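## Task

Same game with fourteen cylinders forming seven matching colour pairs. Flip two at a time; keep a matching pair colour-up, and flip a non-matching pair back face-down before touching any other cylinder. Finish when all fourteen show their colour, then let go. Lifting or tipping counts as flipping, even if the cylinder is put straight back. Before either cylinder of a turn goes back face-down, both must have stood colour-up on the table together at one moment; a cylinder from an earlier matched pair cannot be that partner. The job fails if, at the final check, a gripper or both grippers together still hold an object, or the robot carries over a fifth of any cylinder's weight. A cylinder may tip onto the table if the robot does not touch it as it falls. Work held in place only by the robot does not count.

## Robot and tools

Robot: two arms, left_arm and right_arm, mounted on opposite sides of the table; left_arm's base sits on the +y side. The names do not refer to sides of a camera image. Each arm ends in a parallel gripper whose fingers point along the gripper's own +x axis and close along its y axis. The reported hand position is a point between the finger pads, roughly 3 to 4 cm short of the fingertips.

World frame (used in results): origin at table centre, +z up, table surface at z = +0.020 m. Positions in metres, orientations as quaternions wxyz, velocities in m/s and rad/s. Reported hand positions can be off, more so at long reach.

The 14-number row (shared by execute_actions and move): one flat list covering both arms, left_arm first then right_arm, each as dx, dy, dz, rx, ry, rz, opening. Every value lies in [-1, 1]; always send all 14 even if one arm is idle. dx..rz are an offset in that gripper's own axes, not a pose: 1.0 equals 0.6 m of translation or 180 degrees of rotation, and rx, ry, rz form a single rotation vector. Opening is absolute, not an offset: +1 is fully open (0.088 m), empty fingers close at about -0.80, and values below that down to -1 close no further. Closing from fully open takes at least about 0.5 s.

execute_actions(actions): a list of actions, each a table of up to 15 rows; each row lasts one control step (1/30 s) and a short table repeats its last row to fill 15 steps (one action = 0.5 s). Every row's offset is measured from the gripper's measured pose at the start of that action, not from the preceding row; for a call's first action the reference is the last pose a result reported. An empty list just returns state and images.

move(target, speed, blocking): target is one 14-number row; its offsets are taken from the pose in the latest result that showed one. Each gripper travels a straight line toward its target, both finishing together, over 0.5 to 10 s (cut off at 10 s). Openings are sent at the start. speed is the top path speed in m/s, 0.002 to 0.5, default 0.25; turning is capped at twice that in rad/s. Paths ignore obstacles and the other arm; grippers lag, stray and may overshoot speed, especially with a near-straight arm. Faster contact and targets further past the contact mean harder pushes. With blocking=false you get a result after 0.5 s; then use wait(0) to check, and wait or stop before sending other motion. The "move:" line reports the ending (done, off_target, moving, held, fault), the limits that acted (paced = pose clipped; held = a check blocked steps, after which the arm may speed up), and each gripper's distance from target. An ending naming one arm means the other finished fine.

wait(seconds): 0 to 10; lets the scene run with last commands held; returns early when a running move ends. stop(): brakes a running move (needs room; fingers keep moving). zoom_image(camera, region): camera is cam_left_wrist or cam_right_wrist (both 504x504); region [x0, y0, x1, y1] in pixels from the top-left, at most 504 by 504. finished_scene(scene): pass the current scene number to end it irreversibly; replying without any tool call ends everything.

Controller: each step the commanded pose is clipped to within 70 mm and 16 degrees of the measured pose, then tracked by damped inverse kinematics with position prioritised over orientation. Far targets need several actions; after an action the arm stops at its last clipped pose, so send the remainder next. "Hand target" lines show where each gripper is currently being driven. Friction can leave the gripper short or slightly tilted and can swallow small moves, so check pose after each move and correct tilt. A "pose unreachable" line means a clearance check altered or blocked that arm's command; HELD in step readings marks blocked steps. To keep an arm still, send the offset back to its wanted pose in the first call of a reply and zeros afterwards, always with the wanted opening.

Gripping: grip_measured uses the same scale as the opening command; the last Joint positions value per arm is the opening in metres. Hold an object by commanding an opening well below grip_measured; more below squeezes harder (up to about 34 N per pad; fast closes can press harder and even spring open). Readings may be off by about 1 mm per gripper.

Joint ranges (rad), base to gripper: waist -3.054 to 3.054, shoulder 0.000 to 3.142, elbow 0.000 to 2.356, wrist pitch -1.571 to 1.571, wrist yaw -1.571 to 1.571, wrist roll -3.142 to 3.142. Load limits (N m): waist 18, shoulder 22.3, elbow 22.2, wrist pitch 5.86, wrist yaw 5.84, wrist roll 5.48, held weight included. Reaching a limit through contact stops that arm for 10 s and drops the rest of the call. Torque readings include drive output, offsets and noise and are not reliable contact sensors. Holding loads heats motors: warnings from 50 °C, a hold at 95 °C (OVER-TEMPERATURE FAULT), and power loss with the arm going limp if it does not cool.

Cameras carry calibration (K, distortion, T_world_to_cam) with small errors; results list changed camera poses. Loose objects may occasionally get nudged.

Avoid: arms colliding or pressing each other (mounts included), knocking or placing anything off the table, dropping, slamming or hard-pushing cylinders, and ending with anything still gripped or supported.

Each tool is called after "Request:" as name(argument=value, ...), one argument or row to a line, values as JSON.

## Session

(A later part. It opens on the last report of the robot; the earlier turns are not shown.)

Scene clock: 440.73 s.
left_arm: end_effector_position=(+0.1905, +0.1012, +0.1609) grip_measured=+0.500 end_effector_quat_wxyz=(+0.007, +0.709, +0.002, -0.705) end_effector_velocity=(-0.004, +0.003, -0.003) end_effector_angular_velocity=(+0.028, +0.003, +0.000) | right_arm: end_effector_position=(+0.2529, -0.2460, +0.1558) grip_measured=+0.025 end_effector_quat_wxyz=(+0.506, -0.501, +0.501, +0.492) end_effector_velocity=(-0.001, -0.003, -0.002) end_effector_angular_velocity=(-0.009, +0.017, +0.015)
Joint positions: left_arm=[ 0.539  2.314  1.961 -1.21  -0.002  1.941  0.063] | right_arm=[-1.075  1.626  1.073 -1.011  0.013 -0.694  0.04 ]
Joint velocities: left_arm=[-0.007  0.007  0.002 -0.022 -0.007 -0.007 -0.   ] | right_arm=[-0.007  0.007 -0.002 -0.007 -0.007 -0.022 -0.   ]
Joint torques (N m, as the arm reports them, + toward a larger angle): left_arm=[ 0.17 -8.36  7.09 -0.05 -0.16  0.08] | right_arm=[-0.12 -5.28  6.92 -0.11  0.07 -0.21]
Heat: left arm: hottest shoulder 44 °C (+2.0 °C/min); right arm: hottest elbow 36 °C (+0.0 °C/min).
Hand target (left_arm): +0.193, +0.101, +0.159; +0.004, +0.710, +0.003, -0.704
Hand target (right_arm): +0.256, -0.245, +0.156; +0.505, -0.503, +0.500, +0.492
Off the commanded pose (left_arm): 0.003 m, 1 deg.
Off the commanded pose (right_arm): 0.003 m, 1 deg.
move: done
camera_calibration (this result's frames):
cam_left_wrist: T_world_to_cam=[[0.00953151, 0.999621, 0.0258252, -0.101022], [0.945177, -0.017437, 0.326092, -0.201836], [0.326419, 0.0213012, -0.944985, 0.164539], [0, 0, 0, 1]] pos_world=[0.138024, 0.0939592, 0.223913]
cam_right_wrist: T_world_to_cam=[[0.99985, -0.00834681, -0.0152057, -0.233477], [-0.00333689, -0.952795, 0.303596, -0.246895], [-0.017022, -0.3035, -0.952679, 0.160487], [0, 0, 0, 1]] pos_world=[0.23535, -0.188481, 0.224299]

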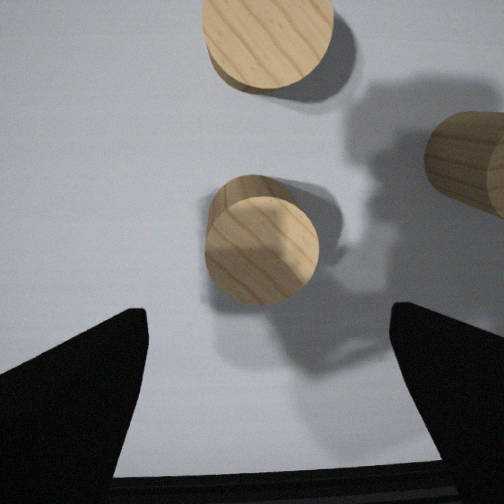

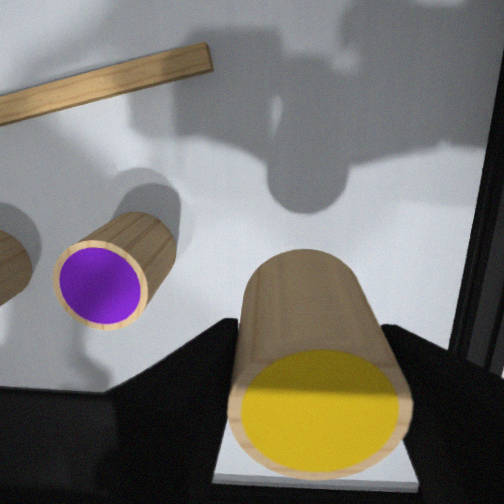

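Request:
move(
  target=[0.138,-0.005,0.001,0.003,0,-0.004,0.5,0.136,0.003,-0.003,0,0.002,0,-0.3],
  speed=0.09,
)

Scene clock: 443.77 s.
left_arm: end_effector_position=(+0.1901, +0.1023, +0.0826) grip_measured=+0.500 end_effector_quat_wxyz=(+0.003, +0.709, +0.001, -0.706) end_effector_velocity=(+0.000, +0.005, -0.003) end_effector_angular_velocity=(+0.018, -0.000, +0.024) | right_arm: end_effector_position=(+0.2534, -0.2458, +0.0808) grip_measured=+0.025 end_effector_quat_wxyz=(+0.509, -0.501, +0.498, +0.492) end_effector_velocity=(-0.003, -0.002, +0.000) end_effector_angular_velocity=(-0.001, +0.010, +0.005)
Joint positions: left_arm=[ 0.539  2.395  1.783 -0.954 -0.003  1.948  0.063] | right_arm=[-1.076  1.76   0.89  -0.687  0.014 -0.694  0.04 ]
Joint velocities: left_arm=[ 0.002  0.002 -0.007 -0.007 -0.007 -0.022 -0.   ] | right_arm=[-0.002 -0.007 -0.007 -0.007 -0.007 -0.007 -0.   ]
Joint torques (N m, as the arm reports them, + toward a larger angle): left_arm=[ 0.03 -8.75  5.04  0.37 -0.1   0.11] | right_arm=[ 0.01 -5.14  3.25  1.22  0.09 -0.02]
Heat: left arm: hottest shoulder 44 °C (+2.0 °C/min); right arm: hottest elbow 36 °C (+0.0 °C/min).
Hand target (left_arm): +0.191, +0.104, +0.078; -0.001, +0.709, +0.003, -0.705
Hand target (right_arm): +0.252, -0.248, +0.074; +0.504, -0.502, +0.502, +0.491
Off the commanded pose (left_arm): 0.005 m, 1 deg.
Off the commanded pose (right_arm): 0.007 m, 1 deg.
move: done
camera_calibration (this result's frames):
cam_left_wrist: T_world_to_cam=[[0.0164128, 0.99945, 0.0288202, -0.101641], [0.945276, -0.0249041, 0.325319, -0.175103], [0.325857, 0.0219037, -0.945165, 0.0906843], [0, 0, 0, 1]] pos_world=[0.137639, 0.095238, 0.145605]
cam_right_wrist: T_world_to_cam=[[0.999915, -0.00866993, -0.00971438, -0.235603], [-0.00537506, -0.95439, 0.298514, -0.223405], [-0.0118594, -0.298437, -0.954356, 0.0891454], [0, 0, 0, 1]] pos_world=[0.235439, -0.188654, 0.149477]

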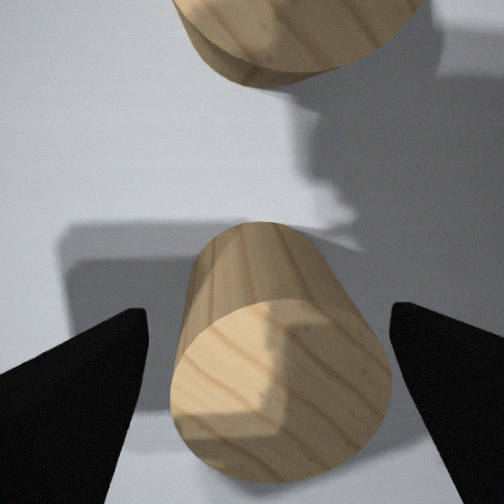

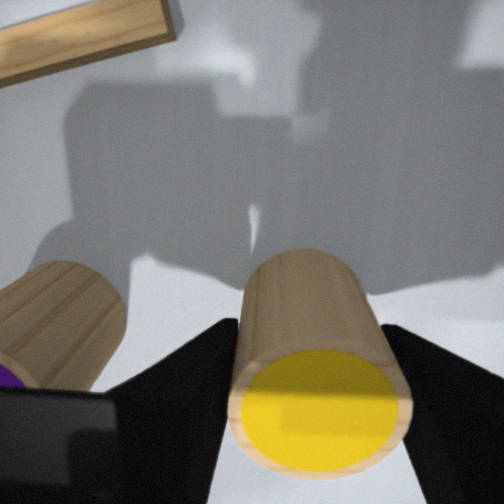

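Request:
execute_actions(
  actions=[
    [[0,0,0,0,0,0,-0.3,0,0,0,0,0,0,0.5]],
    [[0,0,0,0,0,0,-0.3,0,0,0,0,0,0,0.5]],
  ],
)

Request:
move(
  target=[-0.13,0,0,0,0,0.004,-0.3,-0.13,0,0,0,-0.003,0,0.5],
  speed=0.2,
)

Request:
move(
  target=[-0.25,0.196,0.257,0,0,0.505,-0.3,-0.237,0.363,0.213,0,-0.499,0,1],
  speed=0.3,
)

Scene clock: 447.57 s.
left_arm: end_effector_position=(+0.1901, +0.1023, +0.0823) grip_measured=+0.039 end_effector_quat_wxyz=(+0.003, +0.709, +0.000, -0.706) end_effector_velocity=(-0.005, +0.006, -0.003) end_effector_angular_velocity=(+0.027, +0.019, -0.010) | right_arm: end_effector_position=(+0.2535, -0.2455, +0.0807) grip_measured=+0.500 end_effector_quat_wxyz=(+0.509, -0.501, +0.497, +0.492) end_effector_velocity=(-0.004, -0.004, +0.000) end_effector_angular_velocity=(-0.012, +0.020, +0.020)
Joint positions: left_arm=[ 0.539  2.395  1.783 -0.953 -0.002  1.949  0.041] | right_arm=[-1.075  1.76   0.889 -0.685  0.014 -0.694  0.063]
Joint velocities: left_arm=[-0.002  0.002 -0.007 -0.022  0.007  0.007 -0.   ] | right_arm=[-0.002 -0.002 -0.002 -0.022 -0.007 -0.022 -0.   ]
Joint torques (N m, as the arm reports them, + toward a larger angle): left_arm=[ 0.01 -9.58  5.68  0.17  0.05  0.01] | right_arm=[ 0.07 -6.7   4.56  0.13 -0.03 -0.01]
Heat: left arm: hottest shoulder 45 °C (+3.0 °C/min); right arm: hottest elbow 35 °C (-1.0 °C/min).
Hand target (left_arm): +0.190, +0.102, +0.082; +0.003, +0.709, +0.000, -0.706
Hand target (right_arm): +0.253, -0.245, +0.081; +0.509, -0.501, +0.497, +0.492
Off the commanded pose (left_arm): 0.000 m, 0 deg.
Off the commanded pose (right_arm): 0.000 m, 0 deg.
Step readings (end_effector_position; steps 1 to 15: 1st action; 16 to 30: 2nd action):
0: left_arm (+0.1901, +0.1023, +0.0823) | right_arm (+0.2536, -0.2453, +0.0807)
1: left_arm (+0.1901, +0.1023, +0.0823) | right_arm (+0.2536, -0.2453, +0.0807)
2: left_arm (+0.1901, +0.1023, +0.0823) | right_arm (+0.2537, -0.2452, +0.0807)
4: left_arm (+0.1901, +0.1023, +0.0823) | right_arm (+0.2539, -0.2449, +0.0807)
8: left_arm (+0.1901, +0.1023, +0.0823) | right_arm (+0.2536, -0.2452, +0.0807)
15: left_arm (+0.1901, +0.1023, +0.0823) | right_arm (+0.2535, -0.2455, +0.0807)
16: left_arm (+0.1901, +0.1023, +0.0823) | right_arm (+0.2535, -0.2455, +0.0807)
17: left_arm (+0.1901, +0.1023, +0.0823) | right_arm (+0.2535, -0.2455, +0.0807)
19: left_arm (+0.1901, +0.1023, +0.0823) | right_arm (+0.2535, -0.2455, +0.0807)
23: left_arm (+0.1901, +0.1023, +0.0823) | right_arm (+0.2535, -0.2455, +0.0807)
30: end_effector_position above
camera_calibration (this result's frames):
cam_left_wrist: T_world_to_cam=[[0.0168061, 0.999448, 0.0286736, -0.101675], [0.945381, -0.0252207, 0.324989, -0.174931], [0.325532, 0.0216457, -0.945283, 0.0905607], [0, 0, 0, 1]] pos_world=[0.137605, 0.095247, 0.145371]
cam_right_wrist: T_world_to_cam=[[0.999928, -0.00827778, -0.00873285, -0.235687], [-0.00530633, -0.954738, 0.297402, -0.223129], [-0.0107994, -0.297334, -0.954712, 0.0891912], [0, 0, 0, 1]] pos_world=[0.235449, -0.188461, 0.149453]

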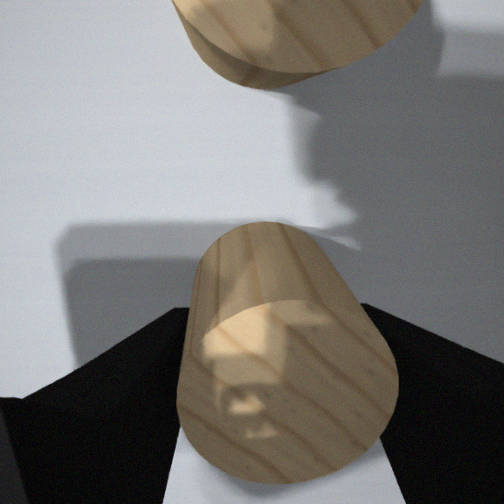

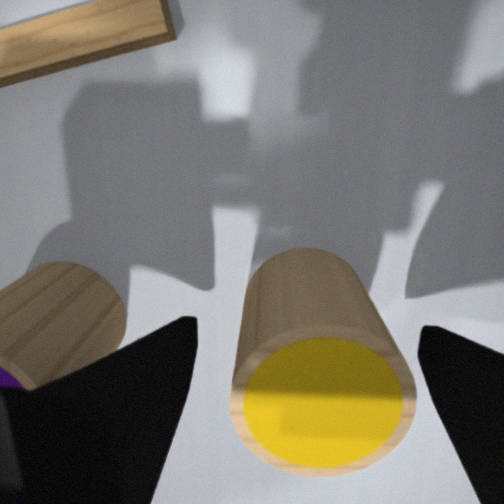

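Scene clock: 448.47 s.
left_arm: end_effector_position=(+0.1892, +0.1045, +0.1539) grip_measured=+0.038 end_effector_quat_wxyz=(+0.002, +0.708, +0.001, -0.706) end_effector_velocity=(-0.001, +0.001, +0.004) end_effector_angular_velocity=(+0.010, -0.004, -0.010) | right_arm: end_effector_position=(+0.2505, -0.2482, +0.1538) grip_measured=+0.500 end_effector_quat_wxyz=(+0.506, -0.500, +0.501, +0.493) end_effector_velocity=(-0.002, +0.004, +0.004) end_effector_angular_velocity=(+0.020, +0.012, +0.010)
Joint positions: left_arm=[ 0.539  2.308  1.924 -1.184 -0.002  1.949  0.041] | right_arm=[-1.075  1.617  1.054 -1.001  0.01  -0.694  0.063]
Joint velocities: left_arm=[-0.002 -0.002  0.012 -0.022 -0.007  0.007 -0.   ] | right_arm=[ 0.002 -0.002  0.012 -0.007 -0.022 -0.007 -0.   ]
Joint torques (N m, as the arm reports them, + toward a larger angle): left_arm=[ -0.03 -10.23   7.05  -0.1    0.22   0.04] | right_arm=[ 0.1  -7.13  6.77 -0.06 -0.14 -0.01]
Heat: left arm: hottest shoulder 45 °C (+3.0 °C/min); right arm: hottest elbow 35 °C (-1.0 °C/min).
Hand target (left_arm): +0.189, +0.102, +0.160; +0.007, +0.709, -0.004, -0.706
Hand target (right_arm): +0.252, -0.246, +0.159; +0.511, -0.499, +0.495, +0.495
Off the commanded pose (left_arm): 0.007 m, 1 deg.
Off the commanded pose (right_arm): 0.006 m, 1 deg.
move: done
camera_calibration (this result's frames):
cam_left_wrist: T_world_to_cam=[[0.0168449, 0.999351, 0.0318352, -0.106416], [0.945797, -0.0262537, 0.323695, -0.197063], [0.324321, 0.0246571, -0.945626, 0.158431], [0, 0, 0, 1]] pos_world=[0.136792, 0.0972671, 0.216992]
cam_right_wrist: T_world_to_cam=[[0.999826, -0.00830343, -0.0167126, -0.230903], [-0.00287076, -0.953333, 0.301907, -0.248411], [-0.0184396, -0.301807, -0.953191, 0.158651], [0, 0, 0, 1]] pos_world=[0.233075, -0.190853, 0.222363]

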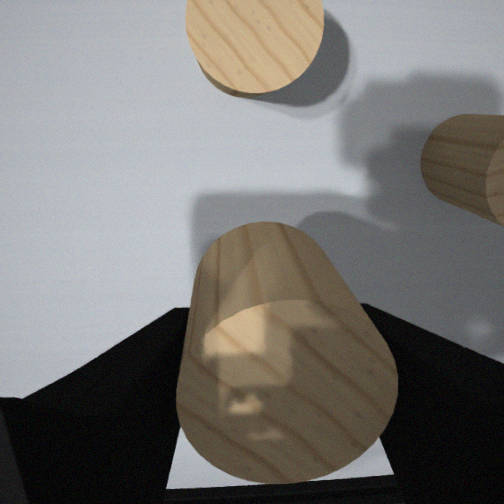

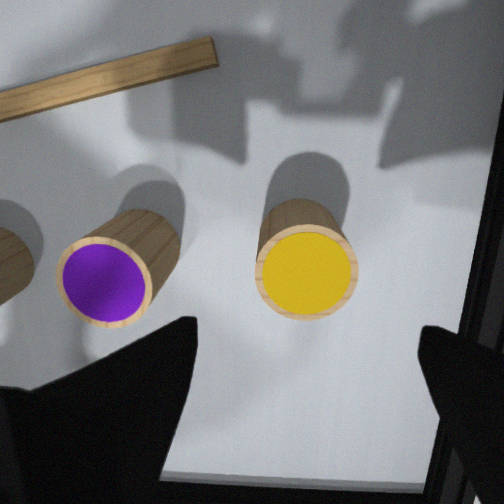

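Scene clock: 451.63 s.
left_arm: end_effector_position=(+0.0345, -0.0115, +0.3040) grip_measured=+0.035 end_effector_quat_wxyz=(+0.499, +0.497, -0.506, -0.497) end_effector_velocity=(-0.000, +0.000, -0.001) end_effector_angular_velocity=(-0.002, -0.007, +0.005) | right_arm: end_effector_position=(+0.0328, -0.1184, +0.3030) grip_measured=+1.000 end_effector_quat_wxyz=(+0.709, +0.011, -0.001, +0.705) end_effector_velocity=(+0.002, -0.000, -0.004) end_effector_angular_velocity=(-0.002, +0.007, -0.010)
Joint positions: left_arm=[0.193 1.943 1.028 0.926 0.043 1.577 0.041] | right_arm=[-0.155  1.115  0.352  0.78   0.218  0.01   0.088]
Joint velocities: left_arm=[-0.002  0.002 -0.002  0.007 -0.007  0.007 -0.   ] | right_arm=[-0.002  0.012 -0.012  0.022  0.007  0.007  0.   ]
Joint torques (N m, as the arm reports them, + toward a larger angle): left_arm=[-0.35 -7.    6.86  2.09 -0.21 -0.14] | right_arm=[ 0.31 -2.77  4.84  1.93  0.1  -0.18]
Heat: left arm: hottest shoulder 46 °C (+4.0 °C/min); right arm: hottest elbow 35 °C (-1.0 °C/min).
Hand target (left_arm): +0.034, -0.013, +0.303; +0.502, +0.496, -0.505, -0.496
Hand target (right_arm): +0.033, -0.120, +0.294; +0.709, -0.000, +0.002, +0.705
Off the commanded pose (left_arm): 0.002 m, 1 deg.
Off the commanded pose (right_arm): 0.010 m, 2 deg.
move: off_target (right_arm)
camera_calibration (this result's frames):
cam_left_wrist: T_world_to_cam=[[0.0285818, 0.0205985, -0.999379, 0.30913], [0.948494, 0.315006, 0.0336191, -0.0104397], [0.315503, -0.948866, -0.0105341, 0.0582534], [0, 0, 0, 1]] pos_world=[-0.0173126, 0.0521956, 0.309903]
cam_right_wrist: T_world_to_cam=[[0.999684, 0.0238805, -0.00785639, -0.00848027], [-0.00074296, -0.28431, -0.958732, 0.290746], [-0.0251286, 0.958435, -0.284202, 0.282832], [0, 0, 0, 1]] pos_world=[0.0158008, -0.188211, 0.359063]

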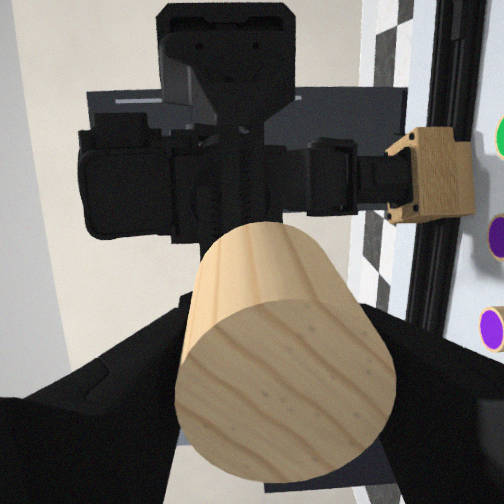

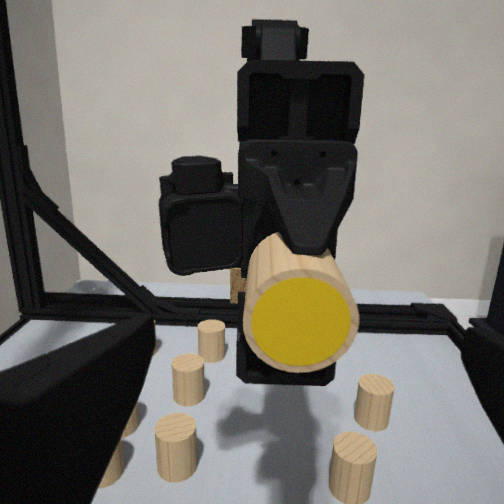

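Request:
move(
  target=[0,0,0,0,0,0,-0.3,0.091,0,-0.004,-0.006,0.005,0.002,1],
  speed=0.13,
)

Request:
execute_actions(
  actions=[
    [[0,0,0,0,0,0,-0.3,0,0,0,0,0,0,-0.3]],
    [[0,0,0,0,0,0,-0.3,0,0,0,0,0,0,-0.3]],
    [[0,0,0,0,0,0,1,0,0,0,0,0,0,-0.3]],
  ],
)

Request:
move(
  target=[-0.1,0,0,0,0,0,1,0,0,0,0,0,0,-0.3],
  speed=0.2,
)

Request:
move(
  target=[-0.313,-0.241,0.172,0,0,-0.499,0.4,-0.18,-0.388,-0.228,0,0.5,0,-0.3],
  speed=0.3,
)

Scene clock: 457.07 s.
left_arm: end_effector_position=(+0.0346, -0.0116, +0.3036) grip_measured=+0.034 end_effector_quat_wxyz=(+0.499, +0.497, -0.506, -0.497) end_effector_velocity=(-0.003, +0.000, -0.005) end_effector_angular_velocity=(+0.022, +0.023, -0.000) | right_arm: end_effector_position=(+0.0328, -0.0672, +0.2997) grip_measured=+1.000 end_effector_quat_wxyz=(+0.707, -0.001, +0.001, +0.707) end_effector_velocity=(+0.001, +0.002, -0.005) end_effector_angular_velocity=(-0.017, -0.025, +0.000)
Joint positions: left_arm=[0.193 1.944 1.028 0.927 0.043 1.577 0.041] | right_arm=[-0.204  1.369  0.509  0.858  0.164  0.001  0.088]
Joint velocities: left_arm=[-0.007 -0.002 -0.002 -0.022 -0.007 -0.022 -0.   ] | right_arm=[-0.007  0.012  0.002 -0.007 -0.007 -0.022  0.   ]
Joint torques (N m, as the arm reports them, + toward a larger angle): left_arm=[-0.03 -7.8   6.4   1.67  0.01 -0.04] | right_arm=[-0.31 -4.01  7.63  1.98 -0.09 -0.2 ]
Heat: left arm: hottest shoulder 45 °C (+2.0 °C/min); right arm: hottest elbow 35 °C (-1.0 °C/min).
Hand target (left_arm): +0.035, -0.011, +0.304; +0.499, +0.497, -0.506, -0.497
Hand target (right_arm): +0.033, -0.064, +0.301; +0.707, -0.002, -0.002, +0.707
Off the commanded pose (left_arm): 0.000 m, 0 deg.
Off the commanded pose (right_arm): 0.004 m, 0 deg.
move: done
camera_calibration (this result's frames):
cam_left_wrist: T_world_to_cam=[[0.0285557, 0.0209902, -0.999372, 0.308716], [0.948375, 0.315355, 0.0337221, -0.0104744], [0.315864, -0.948742, -0.0109014, 0.0582331], [0, 0, 0, 1]] pos_world=[-0.0172757, 0.0520713, 0.30951]
cam_right_wrist: T_world_to_cam=[[0.999553, 0.0295081, 0.00488359, -0.0132063], [0.0135962, -0.302842, -0.952944, 0.298708], [-0.0266406, 0.952584, -0.303107, 0.238071], [0, 0, 0, 1]] pos_world=[0.0154815, -0.135932, 0.356877]

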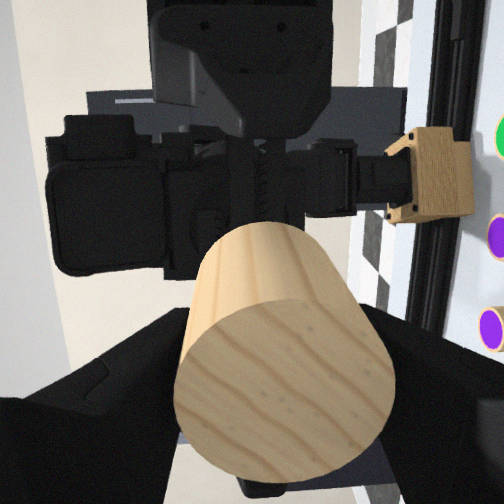

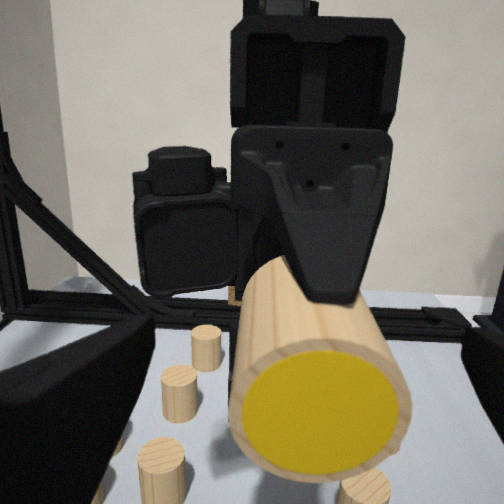

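Scene clock: 458.57 s.
left_arm: end_effector_position=(+0.0346, -0.0116, +0.3036) grip_measured=+1.000 end_effector_quat_wxyz=(+0.499, +0.497, -0.506, -0.497) end_effector_velocity=(-0.000, +0.001, -0.003) end_effector_angular_velocity=(+0.002, +0.007, +0.005) | right_arm: end_effector_position=(+0.0328, -0.0672, +0.2997) grip_measured=+0.025 end_effector_quat_wxyz=(+0.707, -0.001, +0.001, +0.707) end_effector_velocity=(-0.000, -0.001, +0.001) end_effector_angular_velocity=(+0.007, -0.006, +0.005)
Joint positions: left_arm=[0.193 1.944 1.028 0.927 0.043 1.577 0.088] | right_arm=[-0.204  1.369  0.509  0.858  0.163  0.001  0.04 ]
Joint velocities: left_arm=[-0.002  0.002 -0.007  0.007 -0.007 -0.007  0.   ] | right_arm=[-0.002 -0.002 -0.002  0.007 -0.007 -0.007 -0.   ]
Joint torques (N m, as the arm reports them, + toward a larger angle): left_arm=[-0.03 -7.74  6.45  1.73  0.   -0.03] | right_arm=[ 0.05 -5.25  6.24  1.86  0.    0.01]
Heat: left arm: hottest shoulder 46 °C (+3.0 °C/min); right arm: hottest elbow 35 °C (-1.0 °C/min).
Hand target (left_arm): +0.035, -0.012, +0.304; +0.499, +0.497, -0.506, -0.497
Hand target (right_arm): +0.033, -0.067, +0.300; +0.707, -0.001, +0.001, +0.707
Off the commanded pose (left_arm): 0.000 m, 0 deg.
Off the commanded pose (right_arm): 0.000 m, 0 deg.
Step readings (end_effector_position; steps 1 to 15: 1st action; 16 to 30: 2nd action; 31 to 45: 3rd action):
0: left_arm (+0.0346, -0.0116, +0.3036) | right_arm (+0.0328, -0.0672, +0.2997)
1: left_arm (+0.0346, -0.0116, +0.3036) | right_arm (+0.0328, -0.0672, +0.2997)
2: left_arm (+0.0346, -0.0116, +0.3036) | right_arm (+0.0328, -0.0672, +0.2997)
4: left_arm (+0.0346, -0.0116, +0.3036) | right_arm (+0.0328, -0.0672, +0.2997)
8: left_arm (+0.0346, -0.0116, +0.3036) | right_arm (+0.0328, -0.0672, +0.2997)
15: left_arm (+0.0346, -0.0116, +0.3036) | right_arm (+0.0328, -0.0672, +0.2997)
16: left_arm (+0.0346, -0.0116, +0.3036) | right_arm (+0.0328, -0.0672, +0.2997)
17: left_arm (+0.0346, -0.0116, +0.3036) | right_arm (+0.0328, -0.0672, +0.2997)
19: left_arm (+0.0346, -0.0116, +0.3036) | right_arm (+0.0328, -0.0672, +0.2997)
23: left_arm (+0.0346, -0.0116, +0.3036) | right_arm (+0.0328, -0.0672, +0.2997)
30: left_arm (+0.0346, -0.0116, +0.3036) | right_arm (+0.0328, -0.0672, +0.2997)
31: left_arm (+0.0346, -0.0116, +0.3036) | right_arm (+0.0328, -0.0672, +0.2997)
32: left_arm (+0.0346, -0.0116, +0.3036) | right_arm (+0.0328, -0.0672, +0.2997)
34: left_arm (+0.0346, -0.0116, +0.3036) | right_arm (+0.0328, -0.0672, +0.2997)
38: left_arm (+0.0346, -0.0116, +0.3036) | right_arm (+0.0328, -0.0672, +0.2997)
45: end_effector_position above
camera_calibration (this result's frames):
cam_left_wrist: T_world_to_cam=[[0.0285557, 0.0209902, -0.999372, 0.308716], [0.948375, 0.315355, 0.0337221, -0.0104744], [0.315864, -0.948742, -0.0109014, 0.0582331], [0, 0, 0, 1]] pos_world=[-0.0172757, 0.0520713, 0.30951]
cam_right_wrist: T_world_to_cam=[[0.999541, 0.0298894, 0.00488259, -0.0131226], [0.0137107, -0.302837, -0.952944, 0.298705], [-0.0270043, 0.952574, -0.303108, 0.238081], [0, 0, 0, 1]] pos_world=[0.0154504, -0.135939, 0.356877]

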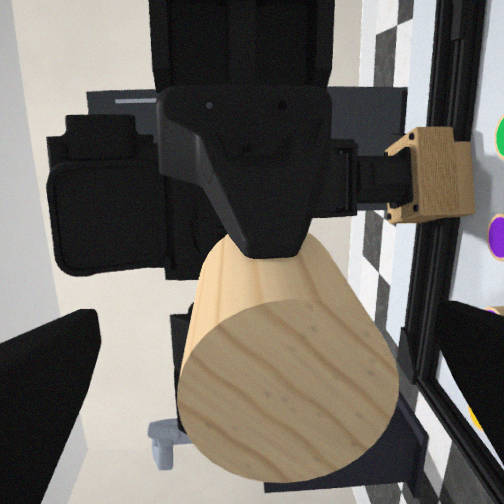

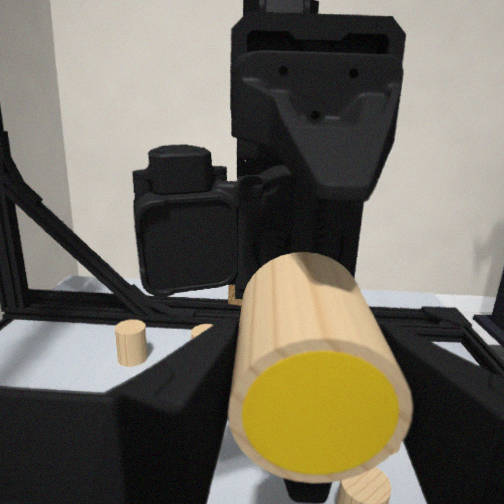

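Scene clock: 459.47 s.
left_arm: end_effector_position=(+0.0344, +0.0459, +0.2990) grip_measured=+1.000 end_effector_quat_wxyz=(+0.498, +0.501, -0.502, -0.499) end_effector_velocity=(-0.000, +0.004, -0.002) end_effector_angular_velocity=(+0.017, +0.008, +0.005) | right_arm: end_effector_position=(+0.0328, -0.0672, +0.2997) grip_measured=+0.025 end_effector_quat_wxyz=(+0.707, -0.001, +0.001, +0.707) end_effector_velocity=(-0.000, -0.001, +0.001) end_effector_angular_velocity=(+0.007, -0.006, +0.005)
Joint positions: left_arm=[0.197 1.769 0.773 0.997 0.043 1.577 0.088] | right_arm=[-0.204  1.369  0.509  0.858  0.163  0.001  0.04 ]
Joint velocities: left_arm=[-0.002 -0.017 -0.012 -0.022 -0.007 -0.007  0.   ] | right_arm=[-0.002 -0.002 -0.002  0.007 -0.007 -0.007  0.   ]
Joint torques (N m, as the arm reports them, + toward a larger angle): left_arm=[ 0.21 -7.66  5.25  2.01  0.2  -0.04] | right_arm=[ 0.07 -5.21  6.27  1.85  0.02 -0.01]
Heat: left arm: hottest shoulder 46 °C (+3.0 °C/min); right arm: hottest elbow 35 °C (-1.0 °C/min).
Hand target (left_arm): +0.035, +0.048, +0.303; +0.499, +0.497, -0.506, -0.497
Hand target (right_arm): +0.033, -0.067, +0.300; +0.707, -0.001, +0.001, +0.707
Off the commanded pose (left_arm): 0.005 m, 1 deg.
Off the commanded pose (right_arm): 0.000 m, 0 deg.
move: done
camera_calibration (this result's frames):
cam_left_wrist: T_world_to_cam=[[0.0280641, 0.0313829, -0.999113, 0.302414], [0.947179, 0.318608, 0.036613, -0.0292875], [0.319475, -0.947367, -0.0207837, 0.115565], [0, 0, 0, 1]] pos_world=[-0.0176667, 0.109323, 0.30562]
cam_right_wrist: T_world_to_cam=[[0.999541, 0.0298894, 0.00488259, -0.0131226], [0.0137107, -0.302837, -0.952944, 0.298705], [-0.0270043, 0.952574, -0.303108, 0.238081], [0, 0, 0, 1]] pos_world=[0.0154504, -0.135939, 0.356877]

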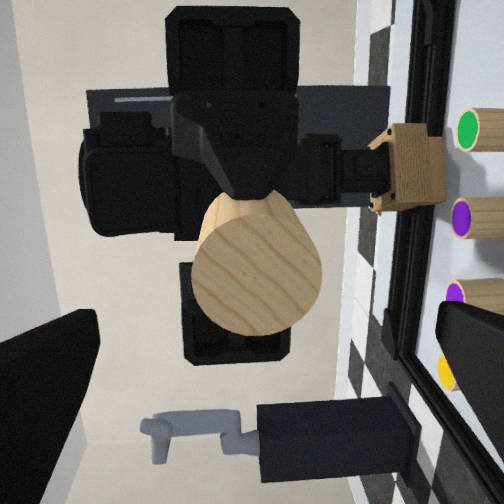

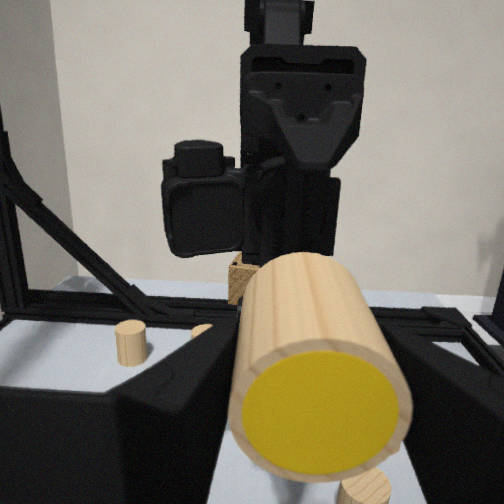

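Scene clock: 462.53 s.
left_arm: end_effector_position=(-0.0661, +0.2343, +0.1533) grip_measured=+0.400 end_effector_quat_wxyz=(+0.003, +0.709, -0.001, -0.706) end_effector_velocity=(-0.000, +0.006, +0.001) end_effector_angular_velocity=(+0.032, -0.002, +0.020) | right_arm: end_effector_position=(+0.2642, -0.1762, +0.1666) grip_measured=+0.024 end_effector_quat_wxyz=(+0.507, -0.500, +0.499, +0.495) end_effector_velocity=(+0.002, -0.004, +0.005) end_effector_angular_velocity=(-0.026, -0.008, -0.010)
Joint positions: left_arm=[-0.145  1.748  1.094 -0.912 -0.006  1.265  0.059] | right_arm=[-0.968  1.842  1.37  -1.09   0.009 -0.589  0.04 ]
Joint velocities: left_arm=[-0.002  0.002  0.007 -0.037  0.007 -0.022 -0.   ] | right_arm=[-0.002  0.002  0.022 -0.037  0.022  0.007 -0.   ]
Joint torques (N m, as the arm reports them, + toward a larger angle): left_arm=[-0.27 -5.02  6.48 -0.01  0.26 -0.08] | right_arm=[-0.13 -6.86  6.96 -0.07  0.08 -0.18]
Heat: left arm: hottest shoulder 45 °C (+2.0 °C/min); right arm: hottest elbow 36 °C (+0.0 °C/min).
Hand target (left_arm): -0.068, +0.233, +0.153; +0.002, +0.707, +0.001, -0.708
Hand target (right_arm): +0.267, -0.175, +0.165; +0.504, -0.503, +0.499, +0.494
Off the commanded pose (left_arm): 0.001 m, 0 deg.
Off the commanded pose (right_arm): 0.004 m, 1 deg.
move: done
camera_calibration (this result's frames):
cam_left_wrist: T_world_to_cam=[[0.0179314, 0.999495, 0.0262254, -0.230984], [0.945184, -0.0254988, 0.325542, 0.0474909], [0.326046, 0.0189504, -0.945164, 0.238848], [0, 0, 0, 1]] pos_world=[-0.118621, 0.227552, 0.216348]
cam_right_wrist: T_world_to_cam=[[0.999855, -0.00554802, -0.0160715, -0.243419], [-0.00050756, -0.954581, 0.297952, -0.183783], [-0.0169946, -0.297901, -0.954446, 0.193417], [0, 0, 0, 1]] pos_world=[0.246578, -0.119167, 0.235452]

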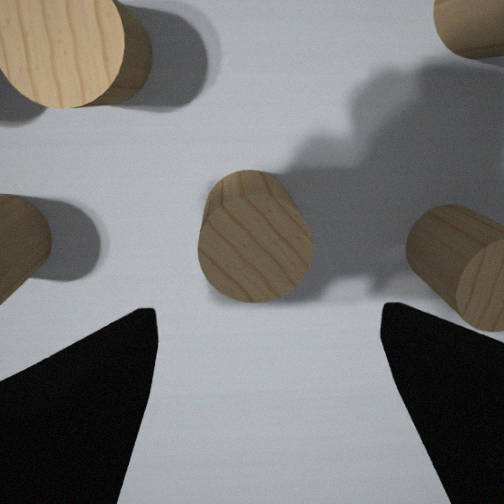

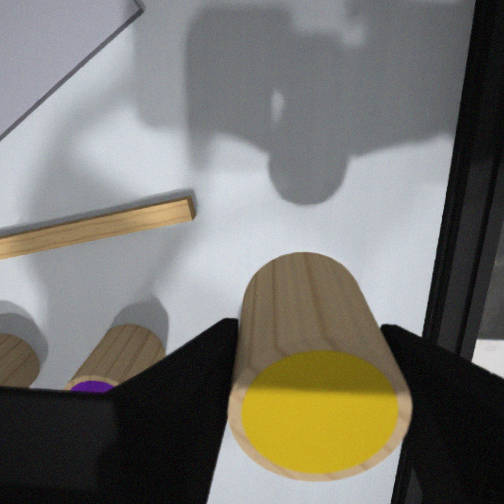

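Request:
move(
  target=[0.135,-0.003,0.005,0,0,-0.003,0.4,0.152,0.003,-0.005,0,0.004,0.002,-0.3],
  speed=0.09,
)

Scene clock: 465.80 s.
left_arm: end_effector_position=(-0.0678, +0.2336, +0.0756) grip_measured=+0.400 end_effector_quat_wxyz=(+0.003, +0.708, -0.001, -0.706) end_effector_velocity=(+0.002, -0.001, -0.001) end_effector_angular_velocity=(-0.009, -0.020, +0.020) | right_arm: end_effector_position=(+0.2649, -0.1756, +0.0836) grip_measured=+0.024 end_effector_quat_wxyz=(+0.508, -0.500, +0.497, +0.495) end_effector_velocity=(-0.001, -0.002, +0.000) end_effector_angular_velocity=(-0.002, +0.010, -0.010)
Joint positions: left_arm=[-0.149  1.919  0.952 -0.6   -0.005  1.262  0.059] | right_arm=[-0.968  1.96   1.175 -0.772  0.01  -0.59   0.04 ]
Joint velocities: left_arm=[-0.002  0.002 -0.002  0.007 -0.022 -0.022 -0.   ] | right_arm=[-0.002 -0.002 -0.002 -0.007 -0.007  0.007 -0.   ]
Joint torques (N m, as the arm reports them, + toward a larger angle): left_arm=[-0.27 -5.4   4.21  0.46  0.12 -0.09] | right_arm=[-0.09 -6.83  3.17  0.82  0.   -0.07]
Heat: left arm: hottest shoulder 45 °C (+1.0 °C/min); right arm: hottest elbow 36 °C (+0.0 °C/min).
Hand target (left_arm): -0.068, +0.236, +0.072; +0.000, +0.709, +0.002, -0.706
Hand target (right_arm): +0.263, -0.179, +0.076; +0.502, -0.501, +0.504, +0.493
Off the commanded pose (left_arm): 0.004 m, 1 deg.
Off the commanded pose (right_arm): 0.009 m, 1 deg.
move: off_target (right_arm)
camera_calibration (this result's frames):
cam_left_wrist: T_world_to_cam=[[0.0190984, 0.999468, 0.0264274, -0.228092], [0.945397, -0.0266542, 0.324831, 0.0746804], [0.325362, 0.0187806, -0.945403, 0.165994], [0, 0, 0, 1]] pos_world=[-0.120254, 0.226844, 0.1387]
cam_right_wrist: T_world_to_cam=[[0.999908, -0.00513527, -0.0125583, -0.245587], [-0.00120268, -0.955508, 0.294963, -0.158218], [-0.0135143, -0.29492, -0.955426, 0.114013], [0, 0, 0, 1]] pos_world=[0.246915, -0.118815, 0.152515]

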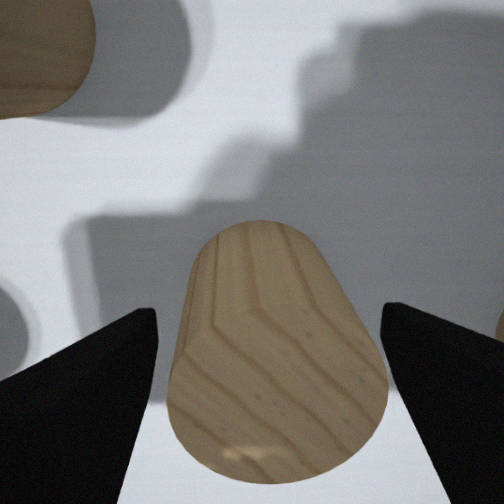

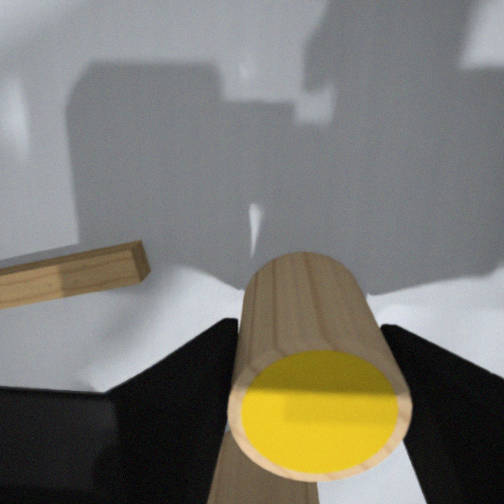

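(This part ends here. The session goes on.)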